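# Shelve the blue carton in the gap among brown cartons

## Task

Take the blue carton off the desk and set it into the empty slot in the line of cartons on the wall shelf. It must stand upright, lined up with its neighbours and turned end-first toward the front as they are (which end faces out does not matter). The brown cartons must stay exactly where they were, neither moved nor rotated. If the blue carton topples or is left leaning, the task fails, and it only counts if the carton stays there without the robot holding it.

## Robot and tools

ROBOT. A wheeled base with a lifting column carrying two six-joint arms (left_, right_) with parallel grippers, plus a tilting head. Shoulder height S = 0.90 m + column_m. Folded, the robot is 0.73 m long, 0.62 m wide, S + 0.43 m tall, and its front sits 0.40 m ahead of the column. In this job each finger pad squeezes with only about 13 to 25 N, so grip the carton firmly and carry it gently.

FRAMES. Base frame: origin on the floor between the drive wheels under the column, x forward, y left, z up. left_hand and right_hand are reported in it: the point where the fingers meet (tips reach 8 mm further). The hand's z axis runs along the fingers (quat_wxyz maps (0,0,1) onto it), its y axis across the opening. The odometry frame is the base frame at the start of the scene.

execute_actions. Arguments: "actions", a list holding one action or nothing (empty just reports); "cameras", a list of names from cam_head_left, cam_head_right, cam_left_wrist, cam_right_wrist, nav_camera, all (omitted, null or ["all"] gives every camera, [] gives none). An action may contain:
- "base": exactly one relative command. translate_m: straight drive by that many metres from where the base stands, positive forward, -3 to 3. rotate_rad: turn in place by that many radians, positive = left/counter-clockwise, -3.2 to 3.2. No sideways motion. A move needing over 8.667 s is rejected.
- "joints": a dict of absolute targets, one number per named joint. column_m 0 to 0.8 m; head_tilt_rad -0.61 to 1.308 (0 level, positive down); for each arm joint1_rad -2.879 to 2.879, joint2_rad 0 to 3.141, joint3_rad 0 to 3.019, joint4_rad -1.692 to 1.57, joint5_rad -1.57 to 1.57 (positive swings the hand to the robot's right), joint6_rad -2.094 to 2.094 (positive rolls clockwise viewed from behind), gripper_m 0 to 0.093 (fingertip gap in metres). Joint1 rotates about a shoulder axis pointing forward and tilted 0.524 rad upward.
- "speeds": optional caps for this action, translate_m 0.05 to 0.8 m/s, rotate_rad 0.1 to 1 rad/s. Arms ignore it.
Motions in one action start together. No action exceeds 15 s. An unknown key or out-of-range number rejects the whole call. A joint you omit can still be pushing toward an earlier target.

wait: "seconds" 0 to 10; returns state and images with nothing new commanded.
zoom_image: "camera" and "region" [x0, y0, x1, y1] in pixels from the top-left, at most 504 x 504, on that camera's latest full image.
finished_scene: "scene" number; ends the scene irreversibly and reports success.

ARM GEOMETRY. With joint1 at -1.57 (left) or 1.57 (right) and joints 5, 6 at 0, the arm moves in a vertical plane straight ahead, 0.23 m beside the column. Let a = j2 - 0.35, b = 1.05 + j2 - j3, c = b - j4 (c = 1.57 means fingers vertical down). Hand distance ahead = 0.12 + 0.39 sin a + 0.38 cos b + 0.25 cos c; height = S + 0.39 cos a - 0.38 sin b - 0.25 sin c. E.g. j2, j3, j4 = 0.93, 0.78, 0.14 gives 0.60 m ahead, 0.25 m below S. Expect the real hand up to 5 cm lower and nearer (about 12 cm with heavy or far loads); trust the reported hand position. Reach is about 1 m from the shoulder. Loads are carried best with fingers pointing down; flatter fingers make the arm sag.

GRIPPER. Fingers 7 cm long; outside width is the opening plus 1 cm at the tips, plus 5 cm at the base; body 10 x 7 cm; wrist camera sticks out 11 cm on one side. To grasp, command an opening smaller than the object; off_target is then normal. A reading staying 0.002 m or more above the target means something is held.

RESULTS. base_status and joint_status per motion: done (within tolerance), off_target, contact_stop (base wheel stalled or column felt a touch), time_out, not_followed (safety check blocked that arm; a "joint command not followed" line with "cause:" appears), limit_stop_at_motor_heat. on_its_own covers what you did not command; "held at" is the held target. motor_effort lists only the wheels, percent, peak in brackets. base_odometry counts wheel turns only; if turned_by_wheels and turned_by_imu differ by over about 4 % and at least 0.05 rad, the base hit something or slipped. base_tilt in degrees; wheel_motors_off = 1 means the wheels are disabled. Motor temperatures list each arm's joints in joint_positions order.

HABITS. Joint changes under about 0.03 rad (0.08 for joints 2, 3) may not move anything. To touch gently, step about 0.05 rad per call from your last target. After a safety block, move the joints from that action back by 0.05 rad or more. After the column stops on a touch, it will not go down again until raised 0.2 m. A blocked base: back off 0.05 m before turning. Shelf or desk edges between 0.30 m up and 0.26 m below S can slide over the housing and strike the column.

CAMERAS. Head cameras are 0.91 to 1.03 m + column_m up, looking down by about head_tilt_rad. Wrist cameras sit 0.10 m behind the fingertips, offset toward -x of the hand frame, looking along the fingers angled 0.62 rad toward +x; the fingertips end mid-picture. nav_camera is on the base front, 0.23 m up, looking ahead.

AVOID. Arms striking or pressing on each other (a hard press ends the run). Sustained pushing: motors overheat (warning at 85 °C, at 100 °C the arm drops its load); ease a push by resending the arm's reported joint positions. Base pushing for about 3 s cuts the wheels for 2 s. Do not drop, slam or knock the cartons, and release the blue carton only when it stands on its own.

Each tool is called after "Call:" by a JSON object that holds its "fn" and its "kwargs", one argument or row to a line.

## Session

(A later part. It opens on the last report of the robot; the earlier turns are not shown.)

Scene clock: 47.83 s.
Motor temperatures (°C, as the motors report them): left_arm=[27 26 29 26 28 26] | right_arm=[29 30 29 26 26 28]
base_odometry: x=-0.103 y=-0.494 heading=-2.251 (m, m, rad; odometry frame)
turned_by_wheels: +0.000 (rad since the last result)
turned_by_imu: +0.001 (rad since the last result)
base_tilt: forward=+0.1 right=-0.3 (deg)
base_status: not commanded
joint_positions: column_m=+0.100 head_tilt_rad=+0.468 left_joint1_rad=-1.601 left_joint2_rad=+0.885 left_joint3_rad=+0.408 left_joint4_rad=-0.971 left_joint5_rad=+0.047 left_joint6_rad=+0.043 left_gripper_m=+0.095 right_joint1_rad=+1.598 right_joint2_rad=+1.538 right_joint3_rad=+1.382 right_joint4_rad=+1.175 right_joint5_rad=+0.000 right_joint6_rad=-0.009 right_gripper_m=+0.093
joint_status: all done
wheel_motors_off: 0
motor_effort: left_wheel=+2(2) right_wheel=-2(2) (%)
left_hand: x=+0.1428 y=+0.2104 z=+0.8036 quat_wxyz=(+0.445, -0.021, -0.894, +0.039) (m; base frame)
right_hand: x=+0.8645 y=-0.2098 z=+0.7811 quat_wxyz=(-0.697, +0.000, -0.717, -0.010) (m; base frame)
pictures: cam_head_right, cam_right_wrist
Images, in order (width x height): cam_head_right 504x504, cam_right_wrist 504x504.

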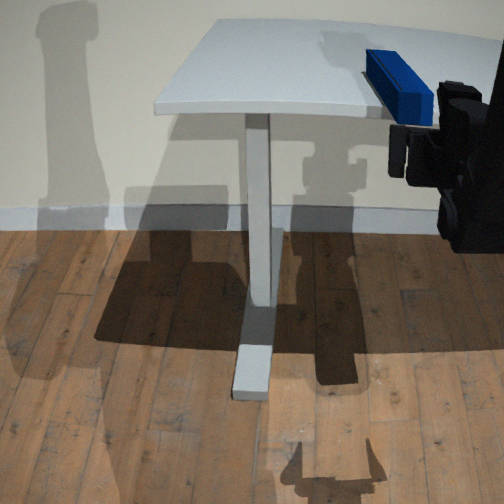

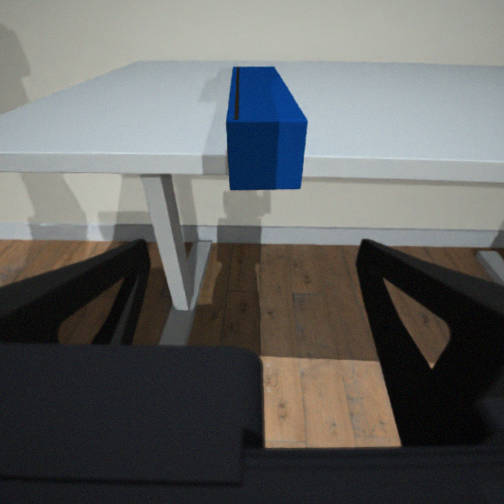

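Call:
{"fn": "execute_actions", "kwargs": {
  "actions": [
    {"joints":{"column_m":0.07}}
  ],
  "cameras": []
}}

Call:
{"fn": "execute_actions", "kwargs": {
  "actions": [
    {"base":{"translate_m":0.15},"speeds":{"translate_m":0.3}}
  ],
  "cameras": ["cam_right_wrist","cam_head_right"]
}}

Scene clock: 49.00 s.
Motor temperatures (°C, as the motors report them): left_arm=[27 26 29 26 28 26] | right_arm=[29 31 29 26 26 28]
base_odometry: x=-0.103 y=-0.494 heading=-2.251 (m, m, rad; odometry frame)
turned_by_wheels: +0.000 (rad since the last result)
turned_by_imu: +0.000 (rad since the last result)
base_tilt: forward=+0.1 right=-0.3 (deg)
base_status: not commanded
joint_positions: column_m=+0.070 head_tilt_rad=+0.468 left_joint1_rad=-1.601 left_joint2_rad=+0.885 left_joint3_rad=+0.408 left_joint4_rad=-0.971 left_joint5_rad=+0.047 left_joint6_rad=+0.043 left_gripper_m=+0.095 right_joint1_rad=+1.598 right_joint2_rad=+1.539 right_joint3_rad=+1.382 right_joint4_rad=+1.175 right_joint5_rad=+0.000 right_joint6_rad=-0.009 right_gripper_m=+0.093
joint_status: all done
wheel_motors_off: 0
motor_effort: left_wheel=+3(3) right_wheel=-4(5) (%)
left_hand: x=+0.1428 y=+0.2104 z=+0.7736 quat_wxyz=(+0.445, -0.021, -0.894, +0.039) (m; base frame)
right_hand: x=+0.8643 y=-0.2097 z=+0.7505 quat_wxyz=(-0.697, +0.000, -0.717, -0.010) (m; base frame)
pictures: none
No camera images: the call's "cameras" was empty. Leave "cameras" out to get every camera's image.

Scene clock: 50.70 s.
Motor temperatures (°C, as the motors report them): left_arm=[27 26 29 26 28 26] | right_arm=[29 31 29 26 26 28]
base_odometry: x=-0.197 y=-0.610 heading=-2.253 (m, m, rad; odometry frame)
turned_by_wheels: -0.002 (rad since the last result)
turned_by_imu: -0.001 (rad since the last result)
base_tilt: forward=+0.2 right=-0.3 (deg)
base_status: done
joint_positions: column_m=+0.070 head_tilt_rad=+0.468 left_joint1_rad=-1.601 left_joint2_rad=+0.885 left_joint3_rad=+0.410 left_joint4_rad=-0.971 left_joint5_rad=+0.047 left_joint6_rad=+0.043 left_gripper_m=+0.095 right_joint1_rad=+1.598 right_joint2_rad=+1.539 right_joint3_rad=+1.382 right_joint4_rad=+1.175 right_joint5_rad=+0.000 right_joint6_rad=-0.009 right_gripper_m=+0.093
joint_status: not commanded
wheel_motors_off: 0
motor_effort: left_wheel=-1(51) right_wheel=+3(47) (%)
left_hand: x=+0.1438 y=+0.2103 z=+0.7732 quat_wxyz=(+0.445, -0.021, -0.895, +0.039) (m; base frame)
right_hand: x=+0.8643 y=-0.2097 z=+0.7505 quat_wxyz=(-0.697, +0.000, -0.717, -0.010) (m; base frame)
pictures: cam_head_right, cam_right_wrist
Images, in order (width x height): cam_head_right 504x504, cam_right_wrist 504x504.

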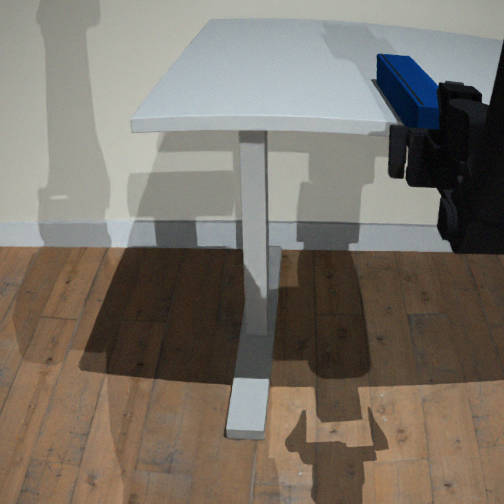

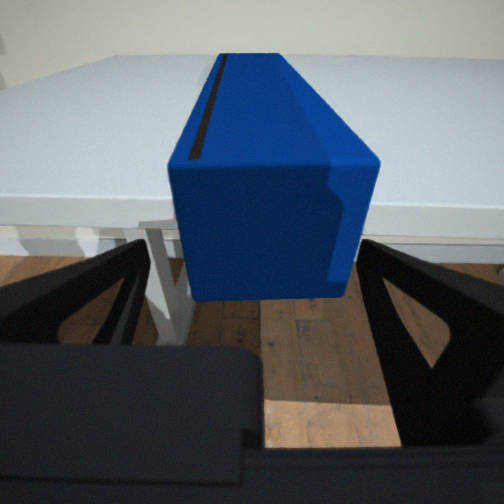

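Call:
{"fn": "execute_actions", "kwargs": {
  "actions": [
    {"base":{"translate_m":0.065},"speeds":{"translate_m":0.15}}
  ],
  "cameras": ["cam_right_wrist"]
}}

Call:
{"fn": "execute_actions", "kwargs": {
  "actions": [
    {"joints":{"right_gripper_m":0.0}}
  ],
  "cameras": ["cam_right_wrist"]
}}

Call:
{"fn": "execute_actions", "kwargs": {
  "actions": [
    {"joints":{"column_m":0.13}}
  ],
  "cameras": ["cam_right_wrist","cam_head_right"]
}}

Scene clock: 52.00 s.
Motor temperatures (°C, as the motors report them): left_arm=[27 26 29 26 28 26] | right_arm=[29 31 29 26 26 28]
base_odometry: x=-0.237 y=-0.660 heading=-2.254 (m, m, rad; odometry frame)
turned_by_wheels: -0.001 (rad since the last result)
turned_by_imu: +0.000 (rad since the last result)
base_tilt: forward=+0.3 right=-0.3 (deg)
base_status: done
joint_positions: column_m=+0.070 head_tilt_rad=+0.468 left_joint1_rad=-1.601 left_joint2_rad=+0.885 left_joint3_rad=+0.411 left_joint4_rad=-0.971 left_joint5_rad=+0.047 left_joint6_rad=+0.043 left_gripper_m=+0.095 right_joint1_rad=+1.600 right_joint2_rad=+1.539 right_joint3_rad=+1.358 right_joint4_rad=+1.212 right_joint5_rad=+0.007 right_joint6_rad=-0.014 right_gripper_m=+0.093
joint_status: not commanded
wheel_motors_off: 0
motor_effort: left_wheel=+1(21) right_wheel=+0(60) (%)
left_hand: x=+0.1444 y=+0.2103 z=+0.7730 quat_wxyz=(+0.444, -0.022, -0.895, +0.039) (m; base frame)
right_hand: x=+0.8556 y=-0.2097 z=+0.7501 quat_wxyz=(-0.701, -0.001, -0.713, -0.007) (m; base frame)
pictures: cam_right_wrist
Images, in order (width x height): cam_right_wrist 504x504.

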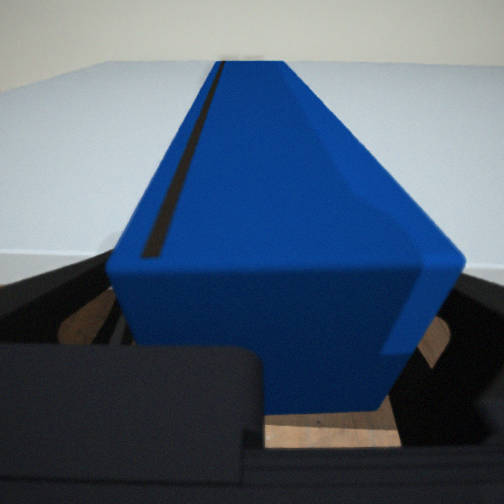

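Scene clock: 52.70 s.
Motor temperatures (°C, as the motors report them): left_arm=[27 26 29 26 28 26] | right_arm=[29 31 29 26 26 28]
base_odometry: x=-0.237 y=-0.660 heading=-2.254 (m, m, rad; odometry frame)
turned_by_wheels: +0.000 (rad since the last result)
turned_by_imu: +0.000 (rad since the last result)
base_tilt: forward=+0.1 right=-0.3 (deg)
base_status: not commanded
joint_positions: column_m=+0.070 head_tilt_rad=+0.468 left_joint1_rad=-1.601 left_joint2_rad=+0.885 left_joint3_rad=+0.411 left_joint4_rad=-0.971 left_joint5_rad=+0.047 left_joint6_rad=+0.043 left_gripper_m=+0.095 right_joint1_rad=+1.595 right_joint2_rad=+1.541 right_joint3_rad=+1.358 right_joint4_rad=+1.212 right_joint5_rad=+0.002 right_joint6_rad=-0.011 right_gripper_m=+0.060
joint_status: right_gripper_m off_target (ended at +0.060, target +0.000)
wheel_motors_off: 0
motor_effort: left_wheel=+1(1) right_wheel=+1(2) (%)
left_hand: x=+0.1444 y=+0.2103 z=+0.7730 quat_wxyz=(+0.444, -0.022, -0.895, +0.039) (m; base frame)
right_hand: x=+0.8553 y=-0.2118 z=+0.7492 quat_wxyz=(-0.701, +0.000, -0.713, -0.007) (m; base frame)
pictures: cam_right_wrist
Images, in order (width x height): cam_right_wrist 504x504.

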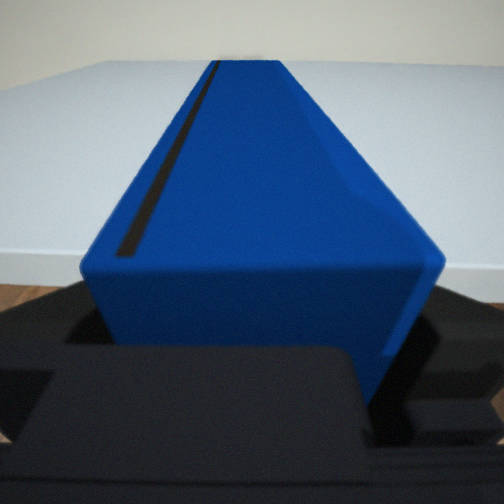

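Scene clock: 54.07 s.
Motor temperatures (°C, as the motors report them): left_arm=[27 26 29 26 28 26] | right_arm=[29 31 29 26 26 28]
base_odometry: x=-0.237 y=-0.660 heading=-2.254 (m, m, rad; odometry frame)
turned_by_wheels: +0.000 (rad since the last result)
turned_by_imu: +0.001 (rad since the last result)
base_tilt: forward=+0.2 right=-0.3 (deg)
base_status: not commanded
joint_positions: column_m=+0.130 head_tilt_rad=+0.468 left_joint1_rad=-1.601 left_joint2_rad=+0.885 left_joint3_rad=+0.411 left_joint4_rad=-0.971 left_joint5_rad=+0.047 left_joint6_rad=+0.043 left_gripper_m=+0.095 right_joint1_rad=+1.595 right_joint2_rad=+1.543 right_joint3_rad=+1.362 right_joint4_rad=+1.212 right_joint5_rad=+0.002 right_joint6_rad=-0.011 right_gripper_m=+0.060
joint_status: all done
wheel_motors_off: 0
motor_effort: left_wheel=+1(1) right_wheel=+0(1) (%)
left_hand: x=+0.1444 y=+0.2103 z=+0.8329 quat_wxyz=(+0.444, -0.022, -0.895, +0.039) (m; base frame)
right_hand: x=+0.8565 y=-0.2118 z=+0.8091 quat_wxyz=(-0.702, +0.000, -0.713, -0.007) (m; base frame)
pictures: cam_head_right, cam_right_wrist
Images, in order (width x height): cam_head_right 504x504, cam_right_wrist 504x504.

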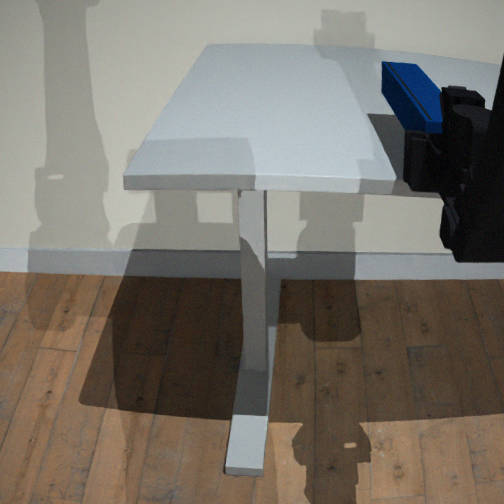

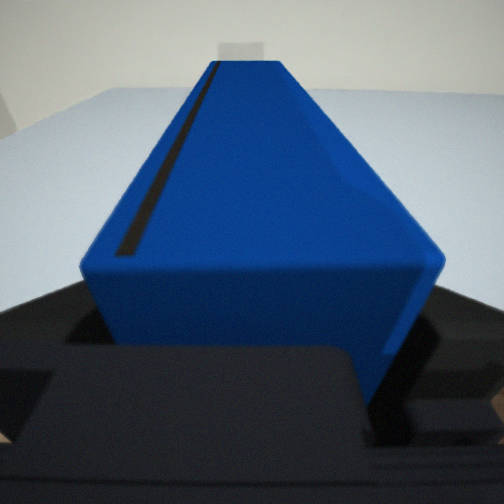

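Call:
{"fn": "execute_actions", "kwargs": {
  "actions": [
    {"base":{"translate_m":-0.5},"speeds":{"translate_m":0.3},"joints":{"column_m":0.6,"head_tilt_rad":0.15}}
  ],
  "cameras": ["cam_right_wrist"]
}}

Call:
{"fn": "execute_actions", "kwargs": {
  "actions": [
    {"base":{"rotate_rad":3.1},"speeds":{"rotate_rad":0.5}}
  ],
  "cameras": ["cam_right_wrist","cam_head_right","cam_head_left"]
}}

Scene clock: 61.30 s.
Motor temperatures (°C, as the motors report them): left_arm=[27 27 29 26 28 26] | right_arm=[29 31 29 26 26 28]
base_odometry: x=+0.078 y=-0.272 heading=-2.252 (m, m, rad; odometry frame)
turned_by_wheels: +0.001 (rad since the last result)
turned_by_imu: +0.003 (rad since the last result)
base_tilt: forward=+0.1 right=-0.3 (deg)
base_status: done
joint_positions: column_m=+0.600 head_tilt_rad=+0.169 left_joint1_rad=-1.601 left_joint2_rad=+0.884 left_joint3_rad=+0.409 left_joint4_rad=-0.971 left_joint5_rad=+0.047 left_joint6_rad=+0.043 left_gripper_m=+0.095 right_joint1_rad=+1.595 right_joint2_rad=+1.544 right_joint3_rad=+1.368 right_joint4_rad=+1.212 right_joint5_rad=+0.002 right_joint6_rad=-0.011 right_gripper_m=+0.060
joint_status: all done
wheel_motors_off: 0
motor_effort: left_wheel=+2(50) right_wheel=-2(48) (%)
left_hand: x=+0.1432 y=+0.2104 z=+1.3033 quat_wxyz=(+0.445, -0.021, -0.894, +0.039) (m; base frame)
right_hand: x=+0.8583 y=-0.2117 z=+1.2805 quat_wxyz=(-0.703, +0.000, -0.711, -0.007) (m; base frame)
pictures: cam_right_wrist
Images, in order (width x height): cam_right_wrist 504x504.

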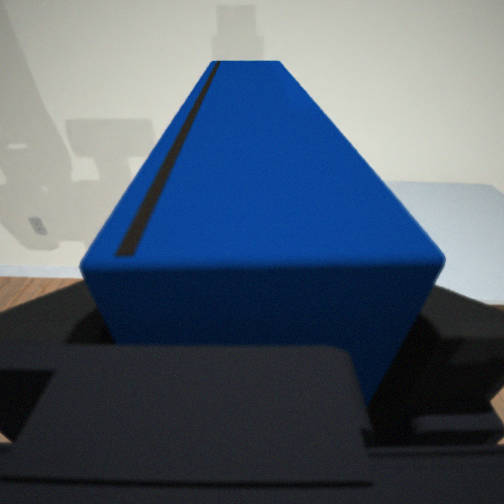

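Scene clock: 68.30 s.
Motor temperatures (°C, as the motors report them): left_arm=[27 27 29 26 28 26] | right_arm=[29 31 29 26 26 28]
base_odometry: x=+0.078 y=-0.272 heading=+0.847 (m, m, rad; odometry frame)
turned_by_wheels: +3.100 (rad since the last result)
turned_by_imu: +3.075 (rad since the last result)
base_tilt: forward=+0.1 right=-0.4 (deg)
base_status: done
joint_positions: column_m=+0.600 head_tilt_rad=+0.169 left_joint1_rad=-1.601 left_joint2_rad=+0.884 left_joint3_rad=+0.409 left_joint4_rad=-0.971 left_joint5_rad=+0.047 left_joint6_rad=+0.043 left_gripper_m=+0.095 right_joint1_rad=+1.595 right_joint2_rad=+1.544 right_joint3_rad=+1.368 right_joint4_rad=+1.212 right_joint5_rad=+0.001 right_joint6_rad=-0.011 right_gripper_m=+0.060
joint_status: not commanded
wheel_motors_off: 0
motor_effort: left_wheel=-1(48) right_wheel=+1(52) (%)
left_hand: x=+0.1432 y=+0.2104 z=+1.3033 quat_wxyz=(+0.445, -0.021, -0.894, +0.039) (m; base frame)
right_hand: x=+0.8583 y=-0.2113 z=+1.2805 quat_wxyz=(-0.703, +0.001, -0.711, -0.008) (m; base frame)
pictures: cam_head_left, cam_head_right, cam_right_wrist
Images, in order (width x height): cam_head_left 504x504, cam_head_right 504x504, cam_right_wrist 504x504.

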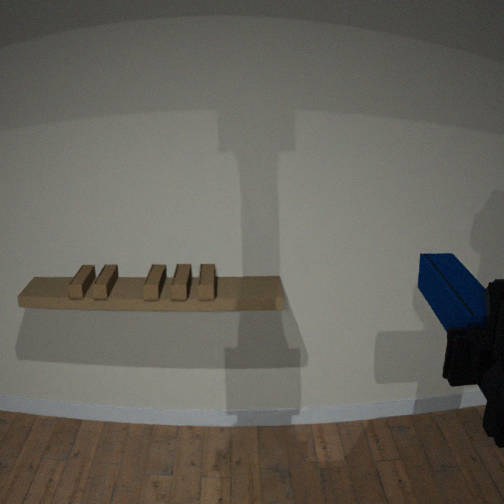

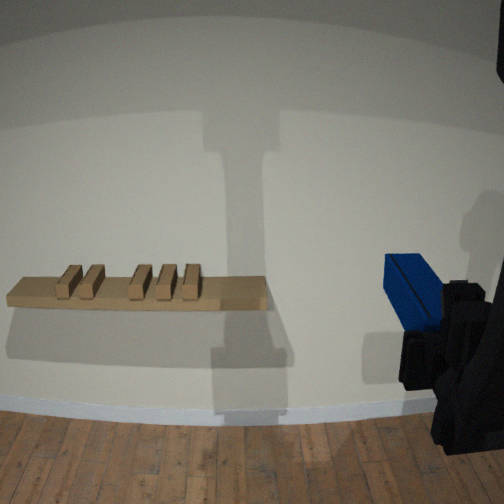

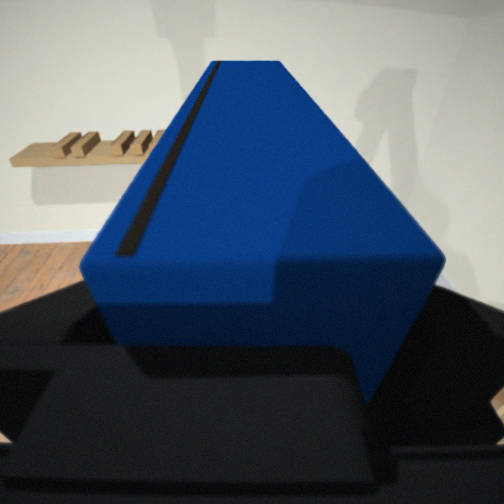

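Call:
{"fn": "zoom_image", "kwargs": {
  "camera": "cam_head_left",
  "region": [10,240,300,330]
}}

Region (10, 240, 300, 330) of cam_head_left's 504x504 image, scaled by 1.738, with more detail than that image has; it fills the top 156 rows of this view, and the rest is white.

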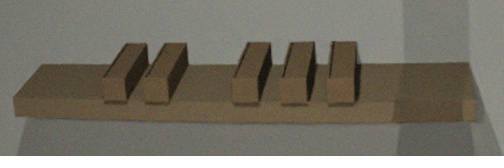

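Call:
{"fn": "execute_actions", "kwargs": {
  "actions": [
    {"base":{"rotate_rad":1.0},"speeds":{"rotate_rad":0.6}}
  ],
  "cameras": ["cam_head_left","nav_camera"]
}}

Scene clock: 71.40 s.
Motor temperatures (°C, as the motors report them): left_arm=[27 27 29 26 28 26] | right_arm=[29 31 29 26 26 28]
base_odometry: x=+0.078 y=-0.272 heading=+1.847 (m, m, rad; odometry frame)
turned_by_wheels: +0.999 (rad since the last result)
turned_by_imu: +0.994 (rad since the last result)
base_tilt: forward=+0.2 right=-0.3 (deg)
base_status: done
joint_positions: column_m=+0.600 head_tilt_rad=+0.169 left_joint1_rad=-1.601 left_joint2_rad=+0.884 left_joint3_rad=+0.409 left_joint4_rad=-0.971 left_joint5_rad=+0.047 left_joint6_rad=+0.043 left_gripper_m=+0.095 right_joint1_rad=+1.595 right_joint2_rad=+1.544 right_joint3_rad=+1.368 right_joint4_rad=+1.212 right_joint5_rad=+0.001 right_joint6_rad=-0.011 right_gripper_m=+0.060
joint_status: not commanded
wheel_motors_off: 0
motor_effort: left_wheel=-2(29) right_wheel=+1(26) (%)
left_hand: x=+0.1432 y=+0.2104 z=+1.3033 quat_wxyz=(+0.445, -0.021, -0.894, +0.039) (m; base frame)
right_hand: x=+0.8583 y=-0.2115 z=+1.2805 quat_wxyz=(-0.703, +0.001, -0.711, -0.008) (m; base frame)
pictures: cam_head_left, nav_camera
Images, in order (width x height): cam_head_left 504x504, nav_camera 504x504.

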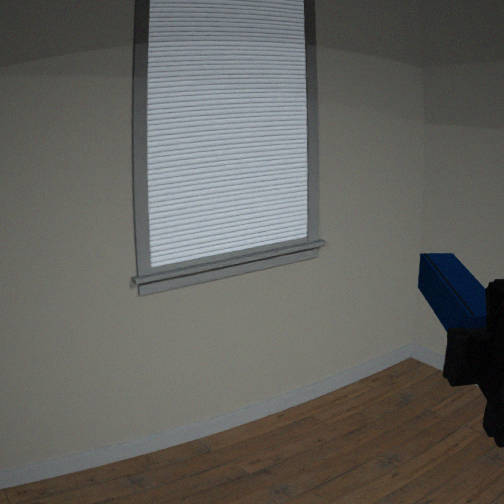

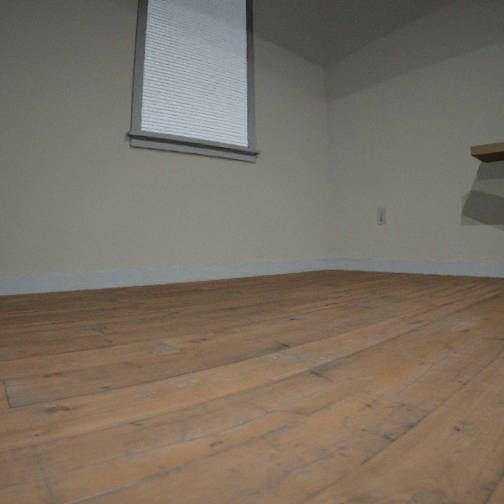

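Call:
{"fn": "execute_actions", "kwargs": {
  "actions": [
    {"base":{"rotate_rad":-3.14},"speeds":{"rotate_rad":0.7}}
  ],
  "cameras": []
}}

Call:
{"fn": "execute_actions", "kwargs": {
  "actions": [
    {"base":{"translate_m":-1.37},"speeds":{"translate_m":0.6}}
  ],
  "cameras": ["cam_head_left"]
}}

Call:
{"fn": "execute_actions", "kwargs": {
  "actions": [
    {"base":{"rotate_rad":2.19},"speeds":{"rotate_rad":0.7},"joints":{"head_tilt_rad":0.45}}
  ],
  "cameras": ["cam_head_left","cam_head_right","cam_right_wrist"]
}}

Scene clock: 77.20 s.
Motor temperatures (°C, as the motors report them): left_arm=[27 27 29 26 28 26] | right_arm=[29 32 29 26 26 28]
base_odometry: x=+0.078 y=-0.272 heading=-1.293 (m, m, rad; odometry frame)
turned_by_wheels: -3.139 (rad since the last result)
turned_by_imu: -3.108 (rad since the last result)
base_tilt: forward=+0.1 right=-0.3 (deg)
base_status: done
joint_positions: column_m=+0.600 head_tilt_rad=+0.169 left_joint1_rad=-1.601 left_joint2_rad=+0.884 left_joint3_rad=+0.409 left_joint4_rad=-0.971 left_joint5_rad=+0.047 left_joint6_rad=+0.043 left_gripper_m=+0.095 right_joint1_rad=+1.594 right_joint2_rad=+1.544 right_joint3_rad=+1.368 right_joint4_rad=+1.212 right_joint5_rad=+0.000 right_joint6_rad=-0.011 right_gripper_m=+0.060
joint_status: not commanded
wheel_motors_off: 0
motor_effort: left_wheel=+1(46) right_wheel=-2(31) (%)
left_hand: x=+0.1432 y=+0.2104 z=+1.3033 quat_wxyz=(+0.445, -0.021, -0.894, +0.039) (m; base frame)
right_hand: x=+0.8583 y=-0.2119 z=+1.2805 quat_wxyz=(-0.703, +0.001, -0.711, -0.007) (m; base frame)
pictures: none
No camera images: the call's "cameras" was empty. Leave "cameras" out to get every camera's image.

Scene clock: 81.47 s.
Motor temperatures (°C, as the motors report them): left_arm=[27 27 29 26 28 26] | right_arm=[29 32 29 26 26 28]
base_odometry: x=-0.297 y=+1.046 heading=-1.294 (m, m, rad; odometry frame)
turned_by_wheels: -0.001 (rad since the last result)
turned_by_imu: -0.002 (rad since the last result)
base_tilt: forward=+0.2 right=-0.3 (deg)
base_status: done
joint_positions: column_m=+0.600 head_tilt_rad=+0.169 left_joint1_rad=-1.601 left_joint2_rad=+0.884 left_joint3_rad=+0.408 left_joint4_rad=-0.971 left_joint5_rad=+0.047 left_joint6_rad=+0.043 left_gripper_m=+0.095 right_joint1_rad=+1.594 right_joint2_rad=+1.544 right_joint3_rad=+1.370 right_joint4_rad=+1.212 right_joint5_rad=+0.000 right_joint6_rad=-0.011 right_gripper_m=+0.060
joint_status: not commanded
wheel_motors_off: 0
motor_effort: left_wheel=-2(58) right_wheel=+3(52) (%)
left_hand: x=+0.1430 y=+0.2104 z=+1.3034 quat_wxyz=(+0.445, -0.021, -0.894, +0.039) (m; base frame)
right_hand: x=+0.8591 y=-0.2119 z=+1.2810 quat_wxyz=(-0.704, +0.001, -0.710, -0.007) (m; base frame)
pictures: cam_head_left
Images, in order (width x height): cam_head_left 504x504.

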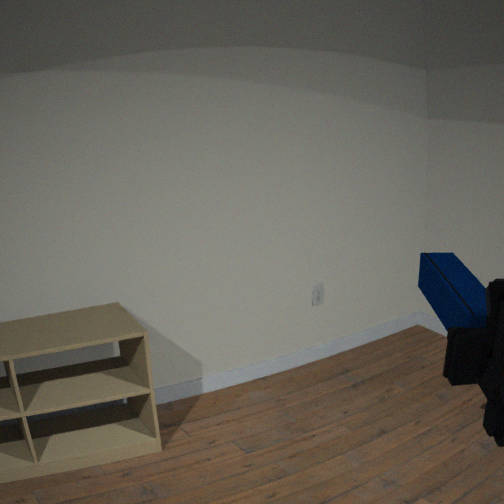

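Scene clock: 85.60 s.
Motor temperatures (°C, as the motors report them): left_arm=[27 27 29 26 28 26] | right_arm=[29 32 29 26 26 28]
base_odometry: x=-0.297 y=+1.046 heading=+0.896 (m, m, rad; odometry frame)
turned_by_wheels: +2.189 (rad since the last result)
turned_by_imu: +2.170 (rad since the last result)
base_tilt: forward=+0.2 right=-0.4 (deg)
base_status: done
joint_positions: column_m=+0.600 head_tilt_rad=+0.454 left_joint1_rad=-1.601 left_joint2_rad=+0.884 left_joint3_rad=+0.408 left_joint4_rad=-0.971 left_joint5_rad=+0.047 left_joint6_rad=+0.043 left_gripper_m=+0.095 right_joint1_rad=+1.595 right_joint2_rad=+1.544 right_joint3_rad=+1.370 right_joint4_rad=+1.212 right_joint5_rad=+0.000 right_joint6_rad=-0.011 right_gripper_m=+0.060
joint_status: all done
wheel_motors_off: 0
motor_effort: left_wheel=-2(45) right_wheel=+1(53) (%)
left_hand: x=+0.1430 y=+0.2104 z=+1.3034 quat_wxyz=(+0.445, -0.021, -0.894, +0.039) (m; base frame)
right_hand: x=+0.8591 y=-0.2117 z=+1.2810 quat_wxyz=(-0.704, +0.001, -0.710, -0.008) (m; base frame)
pictures: cam_head_left, cam_head_right, cam_right_wrist
Images, in order (width x height): cam_head_left 504x504, cam_head_right 504x504, cam_right_wrist 504x504.

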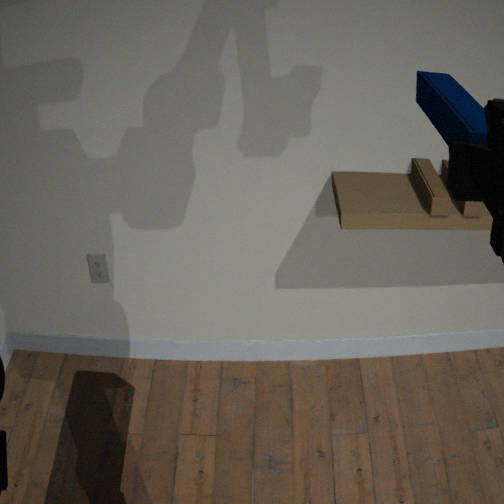

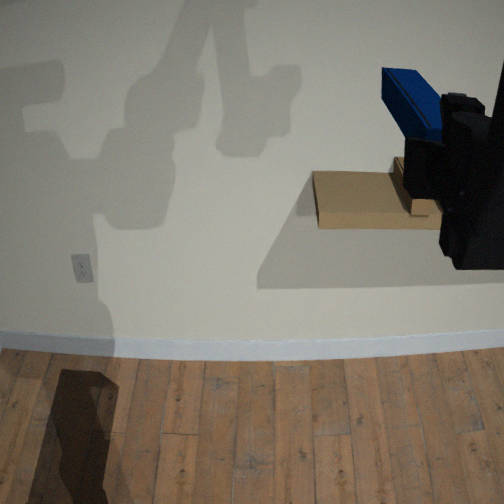

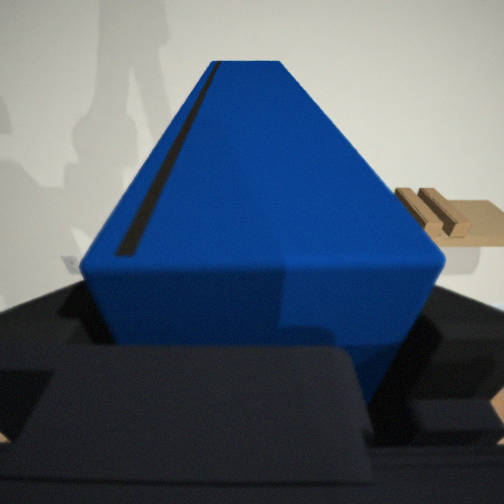

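Call:
{"fn": "execute_actions", "kwargs": {
  "actions": [
    {"base":{"rotate_rad":-1.5},"speeds":{"rotate_rad":0.7}}
  ],
  "cameras": []
}}

Call:
{"fn": "execute_actions", "kwargs": {
  "actions": [
    {"base":{"translate_m":0.5},"speeds":{"translate_m":0.5}}
  ],
  "cameras": []
}}

Call:
{"fn": "execute_actions", "kwargs": {
  "actions": [
    {"base":{"rotate_rad":1.5},"speeds":{"rotate_rad":0.7}}
  ],
  "cameras": ["cam_head_left","cam_head_right","cam_right_wrist"]
}}

Scene clock: 89.50 s.
Motor temperatures (°C, as the motors report them): left_arm=[27 27 29 26 28 26] | right_arm=[29 32 29 26 26 28]
base_odometry: x=-0.297 y=+1.046 heading=-0.604 (m, m, rad; odometry frame)
turned_by_wheels: -1.500 (rad since the last result)
turned_by_imu: -1.479 (rad since the last result)
base_tilt: forward=+0.2 right=-0.3 (deg)
base_status: done
joint_positions: column_m=+0.600 head_tilt_rad=+0.454 left_joint1_rad=-1.601 left_joint2_rad=+0.884 left_joint3_rad=+0.408 left_joint4_rad=-0.971 left_joint5_rad=+0.047 left_joint6_rad=+0.043 left_gripper_m=+0.095 right_joint1_rad=+1.594 right_joint2_rad=+1.544 right_joint3_rad=+1.370 right_joint4_rad=+1.212 right_joint5_rad=+0.000 right_joint6_rad=-0.011 right_gripper_m=+0.060
joint_status: not commanded
wheel_motors_off: 0
motor_effort: left_wheel=+1(44) right_wheel=-1(37) (%)
left_hand: x=+0.1430 y=+0.2104 z=+1.3034 quat_wxyz=(+0.445, -0.021, -0.894, +0.039) (m; base frame)
right_hand: x=+0.8591 y=-0.2119 z=+1.2810 quat_wxyz=(-0.704, +0.001, -0.710, -0.007) (m; base frame)
pictures: none
No camera images: the call's "cameras" was empty. Leave "cameras" out to get every camera's image.

Scene clock: 92.17 s.
Motor temperatures (°C, as the motors report them): left_arm=[27 27 29 26 28 26] | right_arm=[29 32 29 26 26 28]
base_odometry: x=+0.114 y=+0.761 heading=-0.604 (m, m, rad; odometry frame)
turned_by_wheels: -0.001 (rad since the last result)
turned_by_imu: +0.001 (rad since the last result)
base_tilt: forward=+0.1 right=-0.4 (deg)
base_status: done
joint_positions: column_m=+0.600 head_tilt_rad=+0.455 left_joint1_rad=-1.601 left_joint2_rad=+0.885 left_joint3_rad=+0.412 left_joint4_rad=-0.971 left_joint5_rad=+0.047 left_joint6_rad=+0.043 left_gripper_m=+0.095 right_joint1_rad=+1.594 right_joint2_rad=+1.545 right_joint3_rad=+1.375 right_joint4_rad=+1.212 right_joint5_rad=+0.000 right_joint6_rad=-0.011 right_gripper_m=+0.060
joint_status: not commanded
wheel_motors_off: 0
motor_effort: left_wheel=+0(52) right_wheel=+2(54) (%)
left_hand: x=+0.1450 y=+0.2103 z=+1.3027 quat_wxyz=(+0.444, -0.022, -0.895, +0.039) (m; base frame)
right_hand: x=+0.8604 y=-0.2119 z=+1.2821 quat_wxyz=(-0.705, +0.001, -0.709, -0.007) (m; base frame)
pictures: none
No camera images: the call's "cameras" was empty. Leave "cameras" out to get every camera's image.

Scene clock: 95.37 s.
Motor temperatures (°C, as the motors report them): left_arm=[27 27 29 26 28 26] | right_arm=[29 32 29 26 26 28]
base_odometry: x=+0.114 y=+0.761 heading=+0.895 (m, m, rad; odometry frame)
turned_by_wheels: +1.499 (rad since the last result)
turned_by_imu: +1.484 (rad since the last result)
base_tilt: forward=+0.1 right=-0.3 (deg)
base_status: done
joint_positions: column_m=+0.600 head_tilt_rad=+0.455 left_joint1_rad=-1.601 left_joint2_rad=+0.885 left_joint3_rad=+0.412 left_joint4_rad=-0.971 left_joint5_rad=+0.047 left_joint6_rad=+0.043 left_gripper_m=+0.095 right_joint1_rad=+1.595 right_joint2_rad=+1.545 right_joint3_rad=+1.375 right_joint4_rad=+1.212 right_joint5_rad=+0.000 right_joint6_rad=-0.011 right_gripper_m=+0.060
joint_status: not commanded
wheel_motors_off: 0
motor_effort: left_wheel=-2(54) right_wheel=+3(39) (%)
left_hand: x=+0.1450 y=+0.2103 z=+1.3027 quat_wxyz=(+0.444, -0.022, -0.895, +0.039) (m; base frame)
right_hand: x=+0.8604 y=-0.2117 z=+1.2821 quat_wxyz=(-0.705, +0.001, -0.709, -0.008) (m; base frame)
pictures: cam_head_left, cam_head_right, cam_right_wrist
Images, in order (width x height): cam_head_left 504x504, cam_head_right 504x504, cam_right_wrist 504x504.

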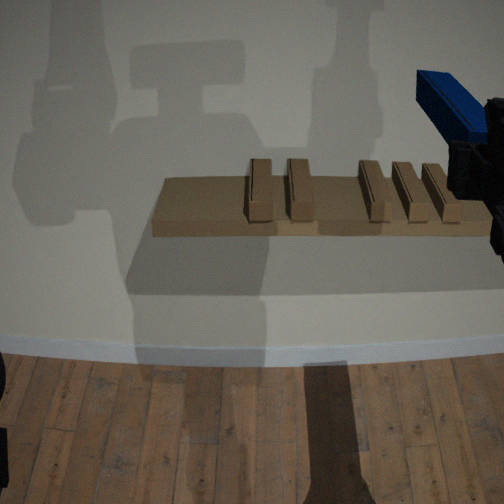

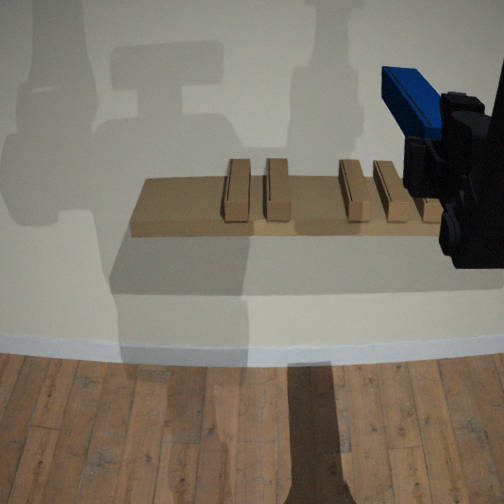

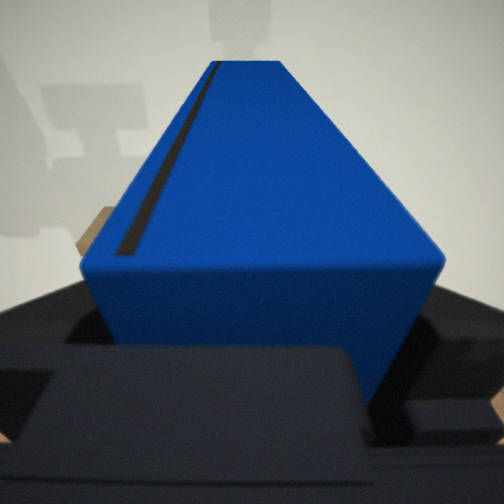

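Call:
{"fn": "execute_actions", "kwargs": {
  "actions": [
    {"base":{"translate_m":-0.2},"joints":{"head_tilt_rad":0.3}}
  ],
  "cameras": []
}}

Call:
{"fn": "execute_actions", "kwargs": {
  "actions": [
    {"joints":{"column_m":0.35}}
  ],
  "cameras": ["cam_head_left","cam_head_right","cam_right_wrist","nav_camera"]
}}

Scene clock: 97.73 s.
Motor temperatures (°C, as the motors report them): left_arm=[27 27 29 26 28 26] | right_arm=[29 32 29 26 26 28]
base_odometry: x=-0.011 y=+0.605 heading=+0.897 (m, m, rad; odometry frame)
turned_by_wheels: +0.002 (rad since the last result)
turned_by_imu: +0.003 (rad since the last result)
base_tilt: forward=+0.0 right=-0.4 (deg)
base_status: done
joint_positions: column_m=+0.600 head_tilt_rad=+0.319 left_joint1_rad=-1.601 left_joint2_rad=+0.884 left_joint3_rad=+0.407 left_joint4_rad=-0.971 left_joint5_rad=+0.047 left_joint6_rad=+0.043 left_gripper_m=+0.095 right_joint1_rad=+1.595 right_joint2_rad=+1.545 right_joint3_rad=+1.375 right_joint4_rad=+1.212 right_joint5_rad=+0.000 right_joint6_rad=-0.011 right_gripper_m=+0.060
joint_status: all done
wheel_motors_off: 0
motor_effort: left_wheel=+1(55) right_wheel=-1(57) (%)
left_hand: x=+0.1422 y=+0.2104 z=+1.3037 quat_wxyz=(+0.446, -0.021, -0.894, +0.039) (m; base frame)
right_hand: x=+0.8604 y=-0.2117 z=+1.2821 quat_wxyz=(-0.705, +0.001, -0.709, -0.008) (m; base frame)
pictures: none
No camera images: the call's "cameras" was empty. Leave "cameras" out to get every camera's image.

Scene clock: 101.53 s.
Motor temperatures (°C, as the motors report them): left_arm=[27 27 29 26 28 26] | right_arm=[29 32 29 26 26 28]
base_odometry: x=-0.011 y=+0.605 heading=+0.897 (m, m, rad; odometry frame)
turned_by_wheels: +0.000 (rad since the last result)
turned_by_imu: +0.002 (rad since the last result)
base_tilt: forward=+0.1 right=-0.3 (deg)
base_status: not commanded
joint_positions: column_m=+0.350 head_tilt_rad=+0.319 left_joint1_rad=-1.601 left_joint2_rad=+0.884 left_joint3_rad=+0.407 left_joint4_rad=-0.971 left_joint5_rad=+0.047 left_joint6_rad=+0.043 left_gripper_m=+0.095 right_joint1_rad=+1.595 right_joint2_rad=+1.546 right_joint3_rad=+1.375 right_joint4_rad=+1.212 right_joint5_rad=+0.000 right_joint6_rad=-0.011 right_gripper_m=+0.060
joint_status: all done
wheel_motors_off: 0
motor_effort: left_wheel=+2(2) right_wheel=-2(3) (%)
left_hand: x=+0.1422 y=+0.2104 z=+1.0538 quat_wxyz=(+0.446, -0.021, -0.894, +0.039) (m; base frame)
right_hand: x=+0.8603 y=-0.2117 z=+1.0319 quat_wxyz=(-0.705, +0.001, -0.709, -0.008) (m; base frame)
pictures: cam_head_left, cam_head_right, cam_right_wrist, nav_camera
Images, in order (width x height): cam_head_left 504x504, cam_head_right 504x504, cam_right_wrist 504x504, nav_camera 504x504.

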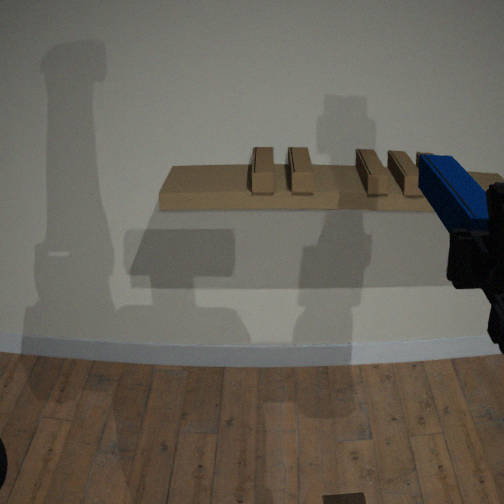

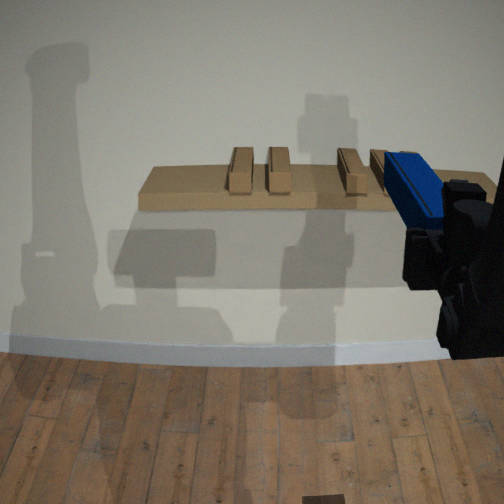

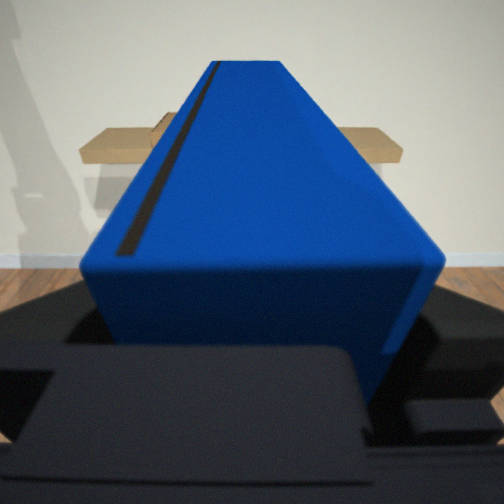

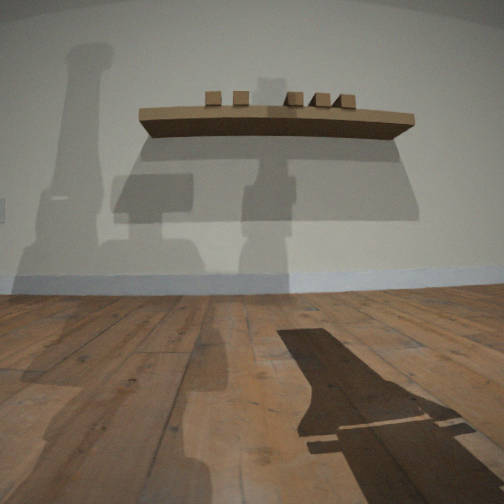

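Call:
{"fn": "execute_actions", "kwargs": {
  "actions": [
    {"base":{"rotate_rad":0.18},"joints":{"column_m":0.26}}
  ],
  "cameras": []
}}

Call:
{"fn": "execute_actions", "kwargs": {
  "actions": [
    {"base":{"translate_m":0.19},"speeds":{"translate_m":0.3}}
  ],
  "cameras": []
}}

Call:
{"fn": "execute_actions", "kwargs": {
  "actions": [
    {"base":{"rotate_rad":-0.18}}
  ],
  "cameras": ["cam_head_left","cam_head_right","cam_right_wrist","nav_camera"]
}}

Scene clock: 103.70 s.
Motor temperatures (°C, as the motors report them): left_arm=[27 27 29 26 28 26] | right_arm=[29 32 29 26 26 28]
base_odometry: x=-0.011 y=+0.605 heading=+1.075 (m, m, rad; odometry frame)
turned_by_wheels: +0.178 (rad since the last result)
turned_by_imu: +0.173 (rad since the last result)
base_tilt: forward=+0.1 right=-0.5 (deg)
base_status: done
joint_positions: column_m=+0.260 head_tilt_rad=+0.319 left_joint1_rad=-1.601 left_joint2_rad=+0.884 left_joint3_rad=+0.407 left_joint4_rad=-0.971 left_joint5_rad=+0.047 left_joint6_rad=+0.043 left_gripper_m=+0.095 right_joint1_rad=+1.596 right_joint2_rad=+1.546 right_joint3_rad=+1.375 right_joint4_rad=+1.212 right_joint5_rad=+0.000 right_joint6_rad=-0.011 right_gripper_m=+0.060
joint_status: all done
wheel_motors_off: 0
motor_effort: left_wheel=+0(47) right_wheel=+1(52) (%)
left_hand: x=+0.1422 y=+0.2104 z=+0.9638 quat_wxyz=(+0.446, -0.021, -0.894, +0.039) (m; base frame)
right_hand: x=+0.8602 y=-0.2108 z=+0.9416 quat_wxyz=(-0.705, +0.000, -0.709, -0.008) (m; base frame)
pictures: none
No camera images: the call's "cameras" was empty. Leave "cameras" out to get every camera's image.

Scene clock: 105.60 s.
Motor temperatures (°C, as the motors report them): left_arm=[27 27 29 26 28 26] | right_arm=[29 32 29 26 26 28]
base_odometry: x=+0.079 y=+0.772 heading=+1.077 (m, m, rad; odometry frame)
turned_by_wheels: +0.002 (rad since the last result)
turned_by_imu: +0.003 (rad since the last result)
base_tilt: forward=+0.1 right=-0.4 (deg)
base_status: done
joint_positions: column_m=+0.260 head_tilt_rad=+0.319 left_joint1_rad=-1.601 left_joint2_rad=+0.884 left_joint3_rad=+0.410 left_joint4_rad=-0.971 left_joint5_rad=+0.047 left_joint6_rad=+0.043 left_gripper_m=+0.095 right_joint1_rad=+1.596 right_joint2_rad=+1.546 right_joint3_rad=+1.375 right_joint4_rad=+1.212 right_joint5_rad=+0.000 right_joint6_rad=-0.011 right_gripper_m=+0.060
joint_status: not commanded
wheel_motors_off: 0
motor_effort: left_wheel=+2(57) right_wheel=-2(63) (%)
left_hand: x=+0.1439 y=+0.2103 z=+0.9632 quat_wxyz=(+0.444, -0.021, -0.895, +0.039) (m; base frame)
right_hand: x=+0.8604 y=-0.2110 z=+0.9418 quat_wxyz=(-0.705, +0.001, -0.709, -0.008) (m; base frame)
pictures: none
No camera images: the call's "cameras" was empty. Leave "cameras" out to get every camera's image.

Scene clock: 106.87 s.
Motor temperatures (°C, as the motors report them): left_arm=[27 27 29 26 28 26] | right_arm=[29 32 29 26 26 28]
base_odometry: x=+0.079 y=+0.772 heading=+0.899 (m, m, rad; odometry frame)
turned_by_wheels: -0.178 (rad since the last result)
turned_by_imu: -0.173 (rad since the last result)
base_tilt: forward=+0.1 right=-0.4 (deg)
base_status: done
joint_positions: column_m=+0.260 head_tilt_rad=+0.319 left_joint1_rad=-1.601 left_joint2_rad=+0.884 left_joint3_rad=+0.410 left_joint4_rad=-0.971 left_joint5_rad=+0.047 left_joint6_rad=+0.043 left_gripper_m=+0.095 right_joint1_rad=+1.594 right_joint2_rad=+1.546 right_joint3_rad=+1.375 right_joint4_rad=+1.212 right_joint5_rad=+0.000 right_joint6_rad=-0.011 right_gripper_m=+0.060
joint_status: not commanded
wheel_motors_off: 0
motor_effort: left_wheel=+0(45) right_wheel=+0(50) (%)
left_hand: x=+0.1439 y=+0.2103 z=+0.9632 quat_wxyz=(+0.444, -0.021, -0.895, +0.039) (m; base frame)
right_hand: x=+0.8604 y=-0.2119 z=+0.9418 quat_wxyz=(-0.705, +0.001, -0.709, -0.007) (m; base frame)
pictures: cam_head_left, cam_head_right, cam_right_wrist, nav_camera
Images, in order (width x height): cam_head_left 504x504, cam_head_right 504x504, cam_right_wrist 504x504, nav_camera 504x504.

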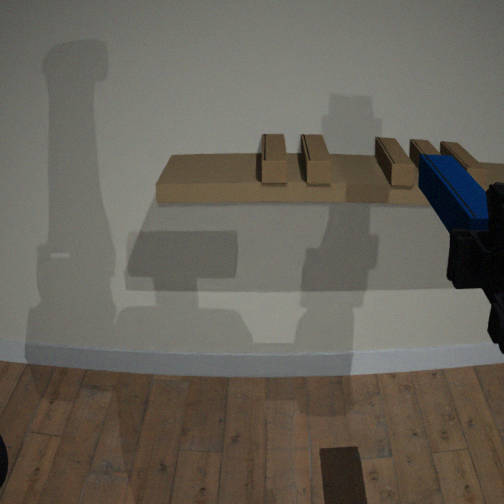

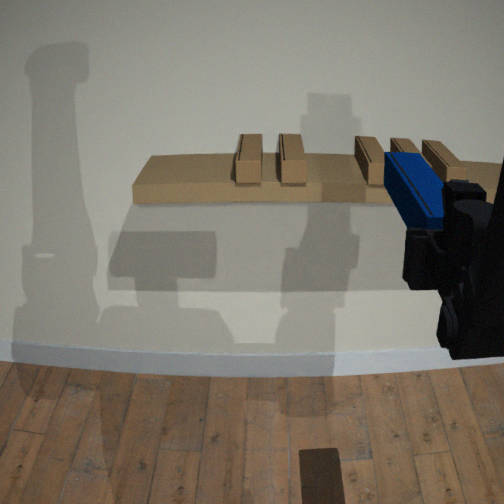

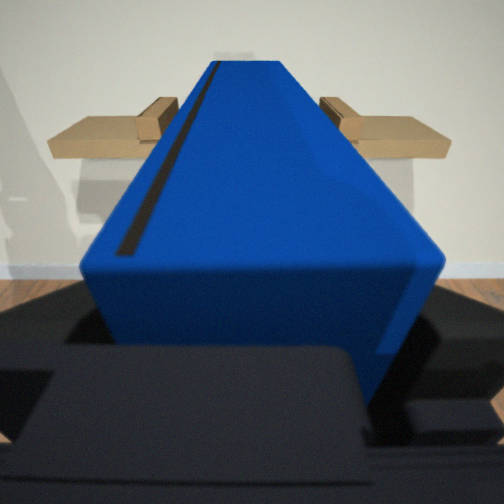

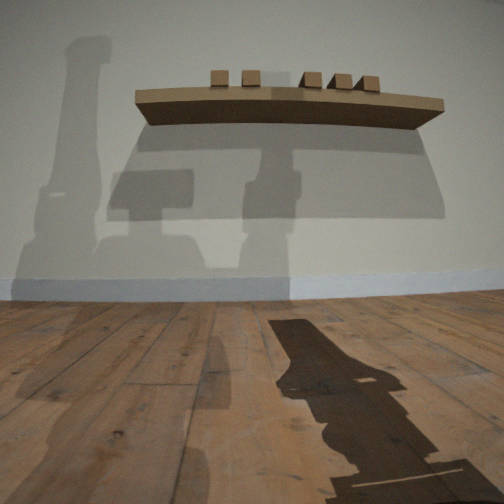

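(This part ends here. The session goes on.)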